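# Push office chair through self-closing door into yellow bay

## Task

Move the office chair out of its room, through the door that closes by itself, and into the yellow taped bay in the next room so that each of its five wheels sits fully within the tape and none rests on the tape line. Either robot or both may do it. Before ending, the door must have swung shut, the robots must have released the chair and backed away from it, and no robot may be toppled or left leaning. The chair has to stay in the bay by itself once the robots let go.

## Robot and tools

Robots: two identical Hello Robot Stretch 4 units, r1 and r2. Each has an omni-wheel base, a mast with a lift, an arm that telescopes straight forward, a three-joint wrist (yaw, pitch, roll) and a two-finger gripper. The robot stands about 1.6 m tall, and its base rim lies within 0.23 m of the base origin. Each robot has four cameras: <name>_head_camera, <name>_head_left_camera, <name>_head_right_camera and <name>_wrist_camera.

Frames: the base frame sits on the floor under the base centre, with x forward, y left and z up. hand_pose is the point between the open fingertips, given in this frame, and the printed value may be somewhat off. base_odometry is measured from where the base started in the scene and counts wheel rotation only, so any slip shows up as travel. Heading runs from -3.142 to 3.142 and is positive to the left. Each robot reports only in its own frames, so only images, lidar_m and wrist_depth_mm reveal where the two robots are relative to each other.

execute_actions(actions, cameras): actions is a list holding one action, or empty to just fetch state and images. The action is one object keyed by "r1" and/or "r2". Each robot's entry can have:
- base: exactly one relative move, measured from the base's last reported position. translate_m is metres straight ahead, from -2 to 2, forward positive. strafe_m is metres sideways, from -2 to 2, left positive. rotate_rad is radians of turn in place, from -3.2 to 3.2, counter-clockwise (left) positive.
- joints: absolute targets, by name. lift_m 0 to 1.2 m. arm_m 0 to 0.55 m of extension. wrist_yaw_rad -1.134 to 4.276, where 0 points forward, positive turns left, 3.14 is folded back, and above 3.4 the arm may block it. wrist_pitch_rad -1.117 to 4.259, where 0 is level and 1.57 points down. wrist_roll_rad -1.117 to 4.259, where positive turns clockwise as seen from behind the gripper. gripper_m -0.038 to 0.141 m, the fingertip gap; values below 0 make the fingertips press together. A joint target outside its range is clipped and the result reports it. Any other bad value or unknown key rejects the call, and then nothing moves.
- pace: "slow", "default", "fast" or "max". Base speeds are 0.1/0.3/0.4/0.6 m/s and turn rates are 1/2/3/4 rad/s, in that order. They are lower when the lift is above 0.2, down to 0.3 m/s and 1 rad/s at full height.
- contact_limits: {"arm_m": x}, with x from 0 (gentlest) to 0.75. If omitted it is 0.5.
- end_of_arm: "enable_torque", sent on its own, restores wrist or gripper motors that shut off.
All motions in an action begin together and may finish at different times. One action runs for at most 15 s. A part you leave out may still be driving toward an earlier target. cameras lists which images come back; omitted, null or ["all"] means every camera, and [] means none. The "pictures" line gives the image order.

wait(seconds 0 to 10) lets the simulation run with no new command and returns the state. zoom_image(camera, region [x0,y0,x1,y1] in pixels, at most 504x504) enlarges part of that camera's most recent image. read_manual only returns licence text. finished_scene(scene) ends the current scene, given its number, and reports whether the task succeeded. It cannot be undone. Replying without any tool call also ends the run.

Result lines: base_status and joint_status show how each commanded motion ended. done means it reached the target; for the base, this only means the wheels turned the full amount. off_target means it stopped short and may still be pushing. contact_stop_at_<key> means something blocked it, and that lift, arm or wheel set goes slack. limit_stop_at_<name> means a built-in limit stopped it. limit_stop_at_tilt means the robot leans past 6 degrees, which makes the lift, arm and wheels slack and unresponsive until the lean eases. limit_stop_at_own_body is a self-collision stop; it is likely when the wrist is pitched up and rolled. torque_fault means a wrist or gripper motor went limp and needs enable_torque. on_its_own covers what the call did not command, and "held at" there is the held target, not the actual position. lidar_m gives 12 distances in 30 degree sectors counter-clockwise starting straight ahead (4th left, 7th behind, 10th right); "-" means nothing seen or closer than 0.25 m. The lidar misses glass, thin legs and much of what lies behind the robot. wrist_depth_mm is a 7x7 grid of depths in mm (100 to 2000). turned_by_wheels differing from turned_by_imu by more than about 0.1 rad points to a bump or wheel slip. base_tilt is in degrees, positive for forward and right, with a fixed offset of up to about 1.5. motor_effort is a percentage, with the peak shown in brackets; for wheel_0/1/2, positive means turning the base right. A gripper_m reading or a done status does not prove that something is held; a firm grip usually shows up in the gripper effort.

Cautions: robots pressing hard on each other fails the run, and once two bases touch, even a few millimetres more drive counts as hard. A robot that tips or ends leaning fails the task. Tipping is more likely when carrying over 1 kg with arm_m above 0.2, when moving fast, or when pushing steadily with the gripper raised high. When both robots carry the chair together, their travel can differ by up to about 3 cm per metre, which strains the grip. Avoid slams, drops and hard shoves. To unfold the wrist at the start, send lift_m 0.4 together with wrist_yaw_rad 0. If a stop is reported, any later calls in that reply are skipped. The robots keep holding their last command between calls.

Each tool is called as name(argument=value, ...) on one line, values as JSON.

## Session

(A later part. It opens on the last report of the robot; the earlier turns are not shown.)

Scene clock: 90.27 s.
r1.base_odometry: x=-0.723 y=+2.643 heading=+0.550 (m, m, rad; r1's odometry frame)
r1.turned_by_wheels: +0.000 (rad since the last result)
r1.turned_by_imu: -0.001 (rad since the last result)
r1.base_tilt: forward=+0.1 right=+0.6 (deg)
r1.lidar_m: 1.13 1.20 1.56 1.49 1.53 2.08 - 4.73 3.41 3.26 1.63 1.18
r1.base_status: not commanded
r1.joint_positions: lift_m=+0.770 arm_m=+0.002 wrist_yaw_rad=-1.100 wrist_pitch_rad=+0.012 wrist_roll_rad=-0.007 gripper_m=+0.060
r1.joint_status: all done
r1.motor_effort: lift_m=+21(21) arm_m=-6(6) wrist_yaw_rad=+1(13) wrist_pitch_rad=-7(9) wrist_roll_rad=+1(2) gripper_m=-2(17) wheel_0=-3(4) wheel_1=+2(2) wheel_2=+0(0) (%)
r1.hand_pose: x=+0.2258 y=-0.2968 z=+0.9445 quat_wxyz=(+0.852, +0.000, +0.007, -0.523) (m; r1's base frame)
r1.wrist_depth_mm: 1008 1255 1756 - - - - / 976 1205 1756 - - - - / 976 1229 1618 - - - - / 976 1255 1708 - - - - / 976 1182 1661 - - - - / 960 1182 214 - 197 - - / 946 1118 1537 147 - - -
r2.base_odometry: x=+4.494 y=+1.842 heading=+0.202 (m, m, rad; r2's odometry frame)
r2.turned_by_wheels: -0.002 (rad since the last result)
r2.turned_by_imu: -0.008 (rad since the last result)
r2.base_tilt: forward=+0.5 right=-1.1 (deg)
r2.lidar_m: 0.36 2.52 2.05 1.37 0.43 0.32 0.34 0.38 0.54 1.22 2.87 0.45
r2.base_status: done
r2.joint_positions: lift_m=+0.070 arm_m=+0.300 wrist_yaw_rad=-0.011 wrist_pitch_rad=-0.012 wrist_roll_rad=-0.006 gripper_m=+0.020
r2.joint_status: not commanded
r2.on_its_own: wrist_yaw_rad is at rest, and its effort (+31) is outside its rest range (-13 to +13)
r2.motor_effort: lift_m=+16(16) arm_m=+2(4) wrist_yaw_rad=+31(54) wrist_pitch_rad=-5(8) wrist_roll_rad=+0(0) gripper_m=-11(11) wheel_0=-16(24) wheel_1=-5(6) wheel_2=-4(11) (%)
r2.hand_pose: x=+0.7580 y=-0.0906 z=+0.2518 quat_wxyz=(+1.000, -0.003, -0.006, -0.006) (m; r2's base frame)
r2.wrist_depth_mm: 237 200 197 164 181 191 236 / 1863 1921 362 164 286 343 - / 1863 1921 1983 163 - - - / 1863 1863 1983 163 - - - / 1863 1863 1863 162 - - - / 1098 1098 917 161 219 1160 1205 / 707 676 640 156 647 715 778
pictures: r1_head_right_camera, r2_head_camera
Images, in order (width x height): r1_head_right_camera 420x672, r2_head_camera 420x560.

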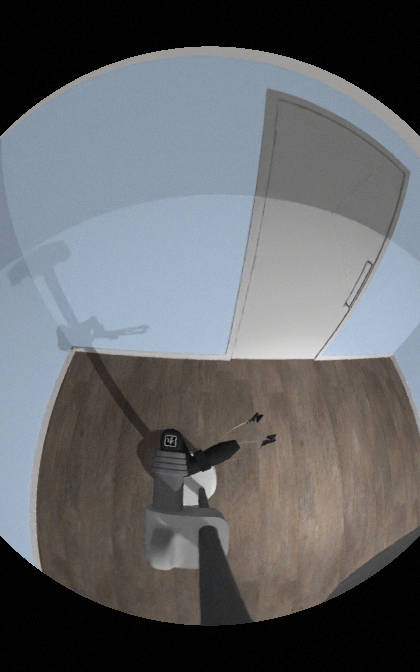

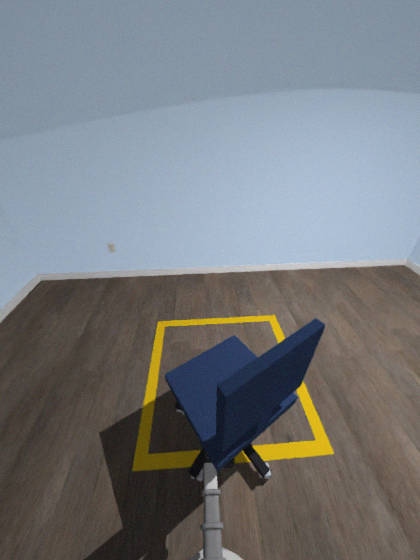

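Bay centre ≈ x 1.03.

execute_actions(actions=[{"r2":{"base":{"translate_m":0.36}}}], cameras=[])

execute_actions(actions=[{"r2":{"joints":{"gripper_m":0.12}}}], cameras=[])

execute_actions(actions=[{"r2":{"base":{"translate_m":-0.36},"joints":{"arm_m":0},"pace":"fast"}}], cameras=["r2_head_camera","r2_wrist_camera"])

execute_actions(actions=[{"r2":{"base":{"strafe_m":0.7},"pace":"max"}}], cameras=["r2_head_camera"])

Scene clock: 93.37 s.
r1.base_odometry: x=-0.723 y=+2.643 heading=+0.550 (m, m, rad; r1's odometry frame)
r1.turned_by_wheels: +0.000 (rad since the last result)
r1.turned_by_imu: -0.001 (rad since the last result)
r1.base_tilt: forward=+0.1 right=+0.6 (deg)
r1.lidar_m: 1.13 1.16 1.53 1.49 1.54 2.07 - 4.70 3.42 3.26 1.65 1.16
r1.base_status: not commanded
r1.joint_positions: lift_m=+0.770 arm_m=+0.002 wrist_yaw_rad=-1.100 wrist_pitch_rad=+0.012 wrist_roll_rad=-0.007 gripper_m=+0.060
r1.joint_status: not commanded
r1.motor_effort: lift_m=+21(21) arm_m=-6(6) wrist_yaw_rad=-1(0) wrist_pitch_rad=-8(10) wrist_roll_rad=+2(0) gripper_m=-4(4) wheel_0=-3(3) wheel_1=+1(1) wheel_2=+0(0) (%)
r1.hand_pose: x=+0.2258 y=-0.2968 z=+0.9445 quat_wxyz=(+0.852, +0.000, +0.007, -0.523) (m; r1's base frame)
r1.wrist_depth_mm: 1008 1281 1708 - - - - / 991 1255 1661 - - - - / 991 1229 1661 - - - - / 991 1205 1661 - - - - / 960 1205 1661 - - - - / 960 1205 213 - 198 - - / 960 1098 1499 146 - - -
r2.base_odometry: x=+4.847 y=+1.915 heading=+0.202 (m, m, rad; r2's odometry frame)
r2.turned_by_wheels: +0.001 (rad since the last result)
r2.turned_by_imu: +0.003 (rad since the last result)
r2.base_tilt: forward=+0.5 right=-1.2 (deg)
r2.lidar_m: 0.32 0.65 2.07 1.95 1.00 0.71 0.66 0.78 1.04 2.51 2.87 0.42
r2.base_status: done
r2.joint_positions: lift_m=+0.070 arm_m=+0.299 wrist_yaw_rad=+0.001 wrist_pitch_rad=-0.012 wrist_roll_rad=-0.006 gripper_m=+0.020
r2.joint_status: not commanded
r2.motor_effort: lift_m=+16(16) arm_m=+7(7) wrist_yaw_rad=-5(72) wrist_pitch_rad=-5(6) wrist_roll_rad=+1(0) gripper_m=-7(10) wheel_0=+6(18) wheel_1=+2(10) wheel_2=+0(26) (%)
r2.hand_pose: x=+0.7583 y=-0.0870 z=+0.2518 quat_wxyz=(+1.000, -0.003, -0.006, +0.001) (m; r2's base frame)
r2.wrist_depth_mm: 254 202 177 119 195 239 239 / 1576 1618 307 119 355 1661 1708 / 1537 1576 1576 119 1661 1661 1661 / 1576 1618 1618 118 1618 1661 1661 / 1576 1618 1576 118 1576 1661 1618 / 1078 1098 174 118 1025 1138 1182 / 707 634 133 118 185 750 750
pictures: none
No camera images: the call's "cameras" was empty. Leave "cameras" out to get every camera's image.

Scene clock: 95.23 s.
r1.base_odometry: x=-0.723 y=+2.643 heading=+0.550 (m, m, rad; r1's odometry frame)
r1.turned_by_wheels: +0.000 (rad since the last result)
r1.turned_by_imu: -0.001 (rad since the last result)
r1.base_tilt: forward=+0.2 right=+0.5 (deg)
r1.lidar_m: 1.11 1.20 1.54 1.47 1.54 2.08 - 4.72 3.43 3.25 1.65 1.19
r1.base_status: not commanded
r1.joint_positions: lift_m=+0.770 arm_m=+0.002 wrist_yaw_rad=-1.100 wrist_pitch_rad=+0.012 wrist_roll_rad=-0.007 gripper_m=+0.060
r1.joint_status: not commanded
r1.motor_effort: lift_m=+21(21) arm_m=-6(6) wrist_yaw_rad=+0(1) wrist_pitch_rad=-8(9) wrist_roll_rad=-2(0) gripper_m=-5(4) wheel_0=-3(3) wheel_1=+2(2) wheel_2=+0(1) (%)
r1.hand_pose: x=+0.2258 y=-0.2968 z=+0.9445 quat_wxyz=(+0.852, +0.000, +0.007, -0.523) (m; r1's base frame)
r1.wrist_depth_mm: 1008 1255 1756 - - - - / 991 1255 1756 - - - - / 991 1229 1661 - - - - / 960 1229 1661 - - - - / 976 1182 1618 - - - - / 960 1229 213 - 198 - - / 931 1118 1537 146 - - -
r2.base_odometry: x=+4.846 y=+1.915 heading=+0.202 (m, m, rad; r2's odometry frame)
r2.turned_by_wheels: +0.000 (rad since the last result)
r2.turned_by_imu: +0.000 (rad since the last result)
r2.base_tilt: forward=+0.4 right=-1.2 (deg)
r2.lidar_m: 0.34 0.69 2.07 1.96 0.98 0.68 0.65 0.77 1.06 2.52 2.84 0.43
r2.base_status: not commanded
r2.joint_positions: lift_m=+0.070 arm_m=+0.299 wrist_yaw_rad=-0.002 wrist_pitch_rad=-0.012 wrist_roll_rad=-0.006 gripper_m=+0.120
r2.joint_status: all done
r2.motor_effort: lift_m=+16(16) arm_m=+7(7) wrist_yaw_rad=+6(6) wrist_pitch_rad=-5(6) wrist_roll_rad=+0(1) gripper_m=+0(7) wheel_0=+5(7) wheel_1=+2(2) wheel_2=-3(3) (%)
r2.hand_pose: x=+0.7580 y=-0.0880 z=+0.2518 quat_wxyz=(+1.000, -0.003, -0.006, -0.001) (m; r2's base frame)
r2.wrist_depth_mm: 254 202 177 132 196 194 237 / 1576 1576 307 132 355 1618 1661 / 1576 1618 1576 131 1708 1661 1708 / 1576 1618 1618 131 1661 1661 1708 / 1576 1576 1576 131 1618 1708 1661 / 1060 960 210 132 931 1160 1205 / 723 640 145 130 668 707 768
pictures: none
No camera images: the call's "cameras" was empty. Leave "cameras" out to get every camera's image.

Scene clock: 97.47 s.
r1.base_odometry: x=-0.723 y=+2.643 heading=+0.550 (m, m, rad; r1's odometry frame)
r1.turned_by_wheels: +0.000 (rad since the last result)
r1.turned_by_imu: -0.001 (rad since the last result)
r1.base_tilt: forward=+0.1 right=+0.6 (deg)
r1.lidar_m: 1.12 1.19 1.54 1.48 1.55 2.08 - 4.67 3.41 3.25 1.68 1.18
r1.base_status: not commanded
r1.joint_positions: lift_m=+0.770 arm_m=+0.002 wrist_yaw_rad=-1.100 wrist_pitch_rad=+0.012 wrist_roll_rad=-0.007 gripper_m=+0.060
r1.joint_status: not commanded
r1.motor_effort: lift_m=+21(21) arm_m=-6(6) wrist_yaw_rad=+0(1) wrist_pitch_rad=-9(9) wrist_roll_rad=+0(0) gripper_m=-5(4) wheel_0=-3(3) wheel_1=+2(2) wheel_2=-1(0) (%)
r1.hand_pose: x=+0.2258 y=-0.2968 z=+0.9445 quat_wxyz=(+0.852, +0.000, +0.007, -0.523) (m; r1's base frame)
r1.wrist_depth_mm: 1008 1255 1708 - - - - / 991 1229 1708 - - - - / 960 1255 1618 - - - - / 976 1229 1661 - - - - / 960 1205 1618 - - - - / 960 1160 213 - 197 - - / 960 1118 1464 146 - - -
r2.base_odometry: x=+4.494 y=+1.842 heading=+0.202 (m, m, rad; r2's odometry frame)
r2.turned_by_wheels: +0.000 (rad since the last result)
r2.turned_by_imu: +0.000 (rad since the last result)
r2.base_tilt: forward=+0.5 right=-1.1 (deg)
r2.lidar_m: 0.70 2.53 2.04 1.41 0.46 0.31 0.36 0.39 0.58 1.22 2.90 0.83
r2.base_status: done
r2.joint_positions: lift_m=+0.070 arm_m=+0.001 wrist_yaw_rad=+0.000 wrist_pitch_rad=-0.012 wrist_roll_rad=-0.006 gripper_m=+0.120
r2.joint_status: all done
r2.motor_effort: lift_m=+16(16) arm_m=-5(4) wrist_yaw_rad=-1(5) wrist_pitch_rad=-4(6) wrist_roll_rad=+0(1) gripper_m=-1(0) wheel_0=+0(6) wheel_1=+1(6) wheel_2=+0(11) (%)
r2.hand_pose: x=+0.4602 y=-0.0875 z=+0.2519 quat_wxyz=(+1.000, -0.003, -0.006, +0.000) (m; r2's base frame)
r2.wrist_depth_mm: - - - - 640 - - / - - 603 580 - - - / - - 691 661 691 - - / - - - - - - - / - - - 1983 - - - / 1098 224 732 778 668 1060 1205 / 723 525 591 146 549 715 778
pictures: r2_head_camera, r2_wrist_camera
Images, in order (width x height): r2_head_camera 420x560, r2_wrist_camera 616x392.

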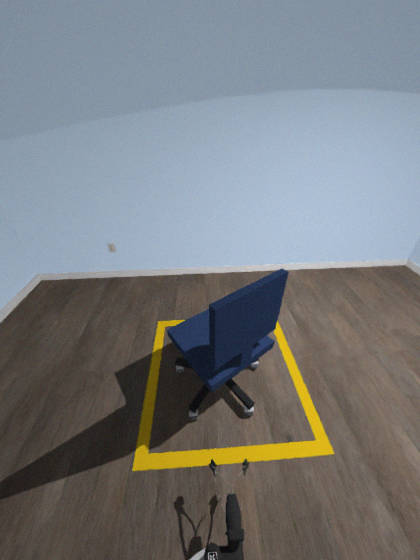

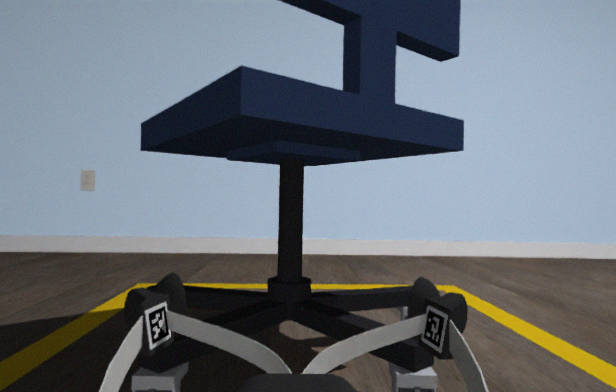

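Scene clock: 100.03 s.
r1.base_odometry: x=-0.723 y=+2.643 heading=+0.550 (m, m, rad; r1's odometry frame)
r1.turned_by_wheels: +0.000 (rad since the last result)
r1.turned_by_imu: -0.001 (rad since the last result)
r1.base_tilt: forward=+0.0 right=+0.6 (deg)
r1.lidar_m: 1.12 1.18 1.55 1.47 1.56 2.08 - 4.75 3.42 3.26 1.64 1.19
r1.base_status: not commanded
r1.joint_positions: lift_m=+0.770 arm_m=+0.002 wrist_yaw_rad=-1.100 wrist_pitch_rad=+0.012 wrist_roll_rad=-0.007 gripper_m=+0.060
r1.joint_status: not commanded
r1.motor_effort: lift_m=+21(21) arm_m=-6(6) wrist_yaw_rad=+1(1) wrist_pitch_rad=-9(9) wrist_roll_rad=+1(0) gripper_m=-4(4) wheel_0=-3(3) wheel_1=+2(1) wheel_2=+0(0) (%)
r1.hand_pose: x=+0.2258 y=-0.2968 z=+0.9445 quat_wxyz=(+0.852, +0.000, +0.007, -0.523) (m; r1's base frame)
r1.wrist_depth_mm: 1008 1255 1708 - - - - / 991 1229 1708 - - - - / 991 1229 1708 - - - - / 976 1255 1708 - - - - / 960 1205 1661 - - - - / 960 1182 213 - 197 - - / 960 1118 1464 146 - - -
r2.base_odometry: x=+4.353 y=+2.528 heading=+0.202 (m, m, rad; r2's odometry frame)
r2.turned_by_wheels: +0.000 (rad since the last result)
r2.turned_by_imu: +0.001 (rad since the last result)
r2.base_tilt: forward=+0.4 right=-1.2 (deg)
r2.lidar_m: 2.44 1.82 1.33 1.25 0.48 0.34 0.32 0.32 0.47 1.55 1.01 0.97
r2.base_status: done
r2.joint_positions: lift_m=+0.070 arm_m=+0.001 wrist_yaw_rad=+0.000 wrist_pitch_rad=-0.012 wrist_roll_rad=-0.006 gripper_m=+0.120
r2.joint_status: not commanded
r2.motor_effort: lift_m=+17(17) arm_m=-5(5) wrist_yaw_rad=+0(0) wrist_pitch_rad=-5(5) wrist_roll_rad=+0(0) gripper_m=-1(1) wheel_0=+0(14) wheel_1=+0(13) wheel_2=+1(0) (%)
r2.hand_pose: x=+0.4602 y=-0.0875 z=+0.2518 quat_wxyz=(+1.000, -0.003, -0.006, +0.000) (m; r2's base frame)
r2.wrist_depth_mm: - - - - - - - / - - - - - - - / - - - - - 946 741 / - - - - - - - / - - - - - - - / 1078 223 1098 1138 1008 866 976 / 715 676 683 146 707 707 778
pictures: r2_head_camera
Images, in order (width x height): r2_head_camera 420x560.

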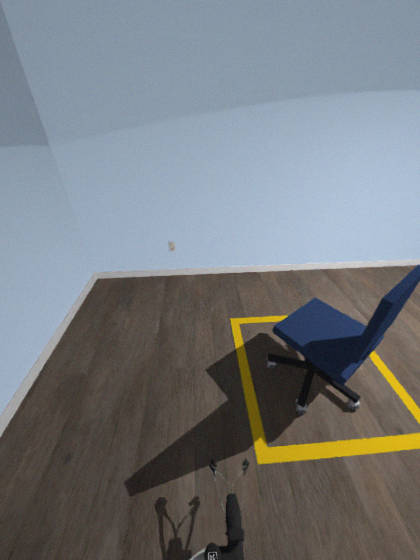

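finished_scene(scene=1)

The scene is finished: the task was done.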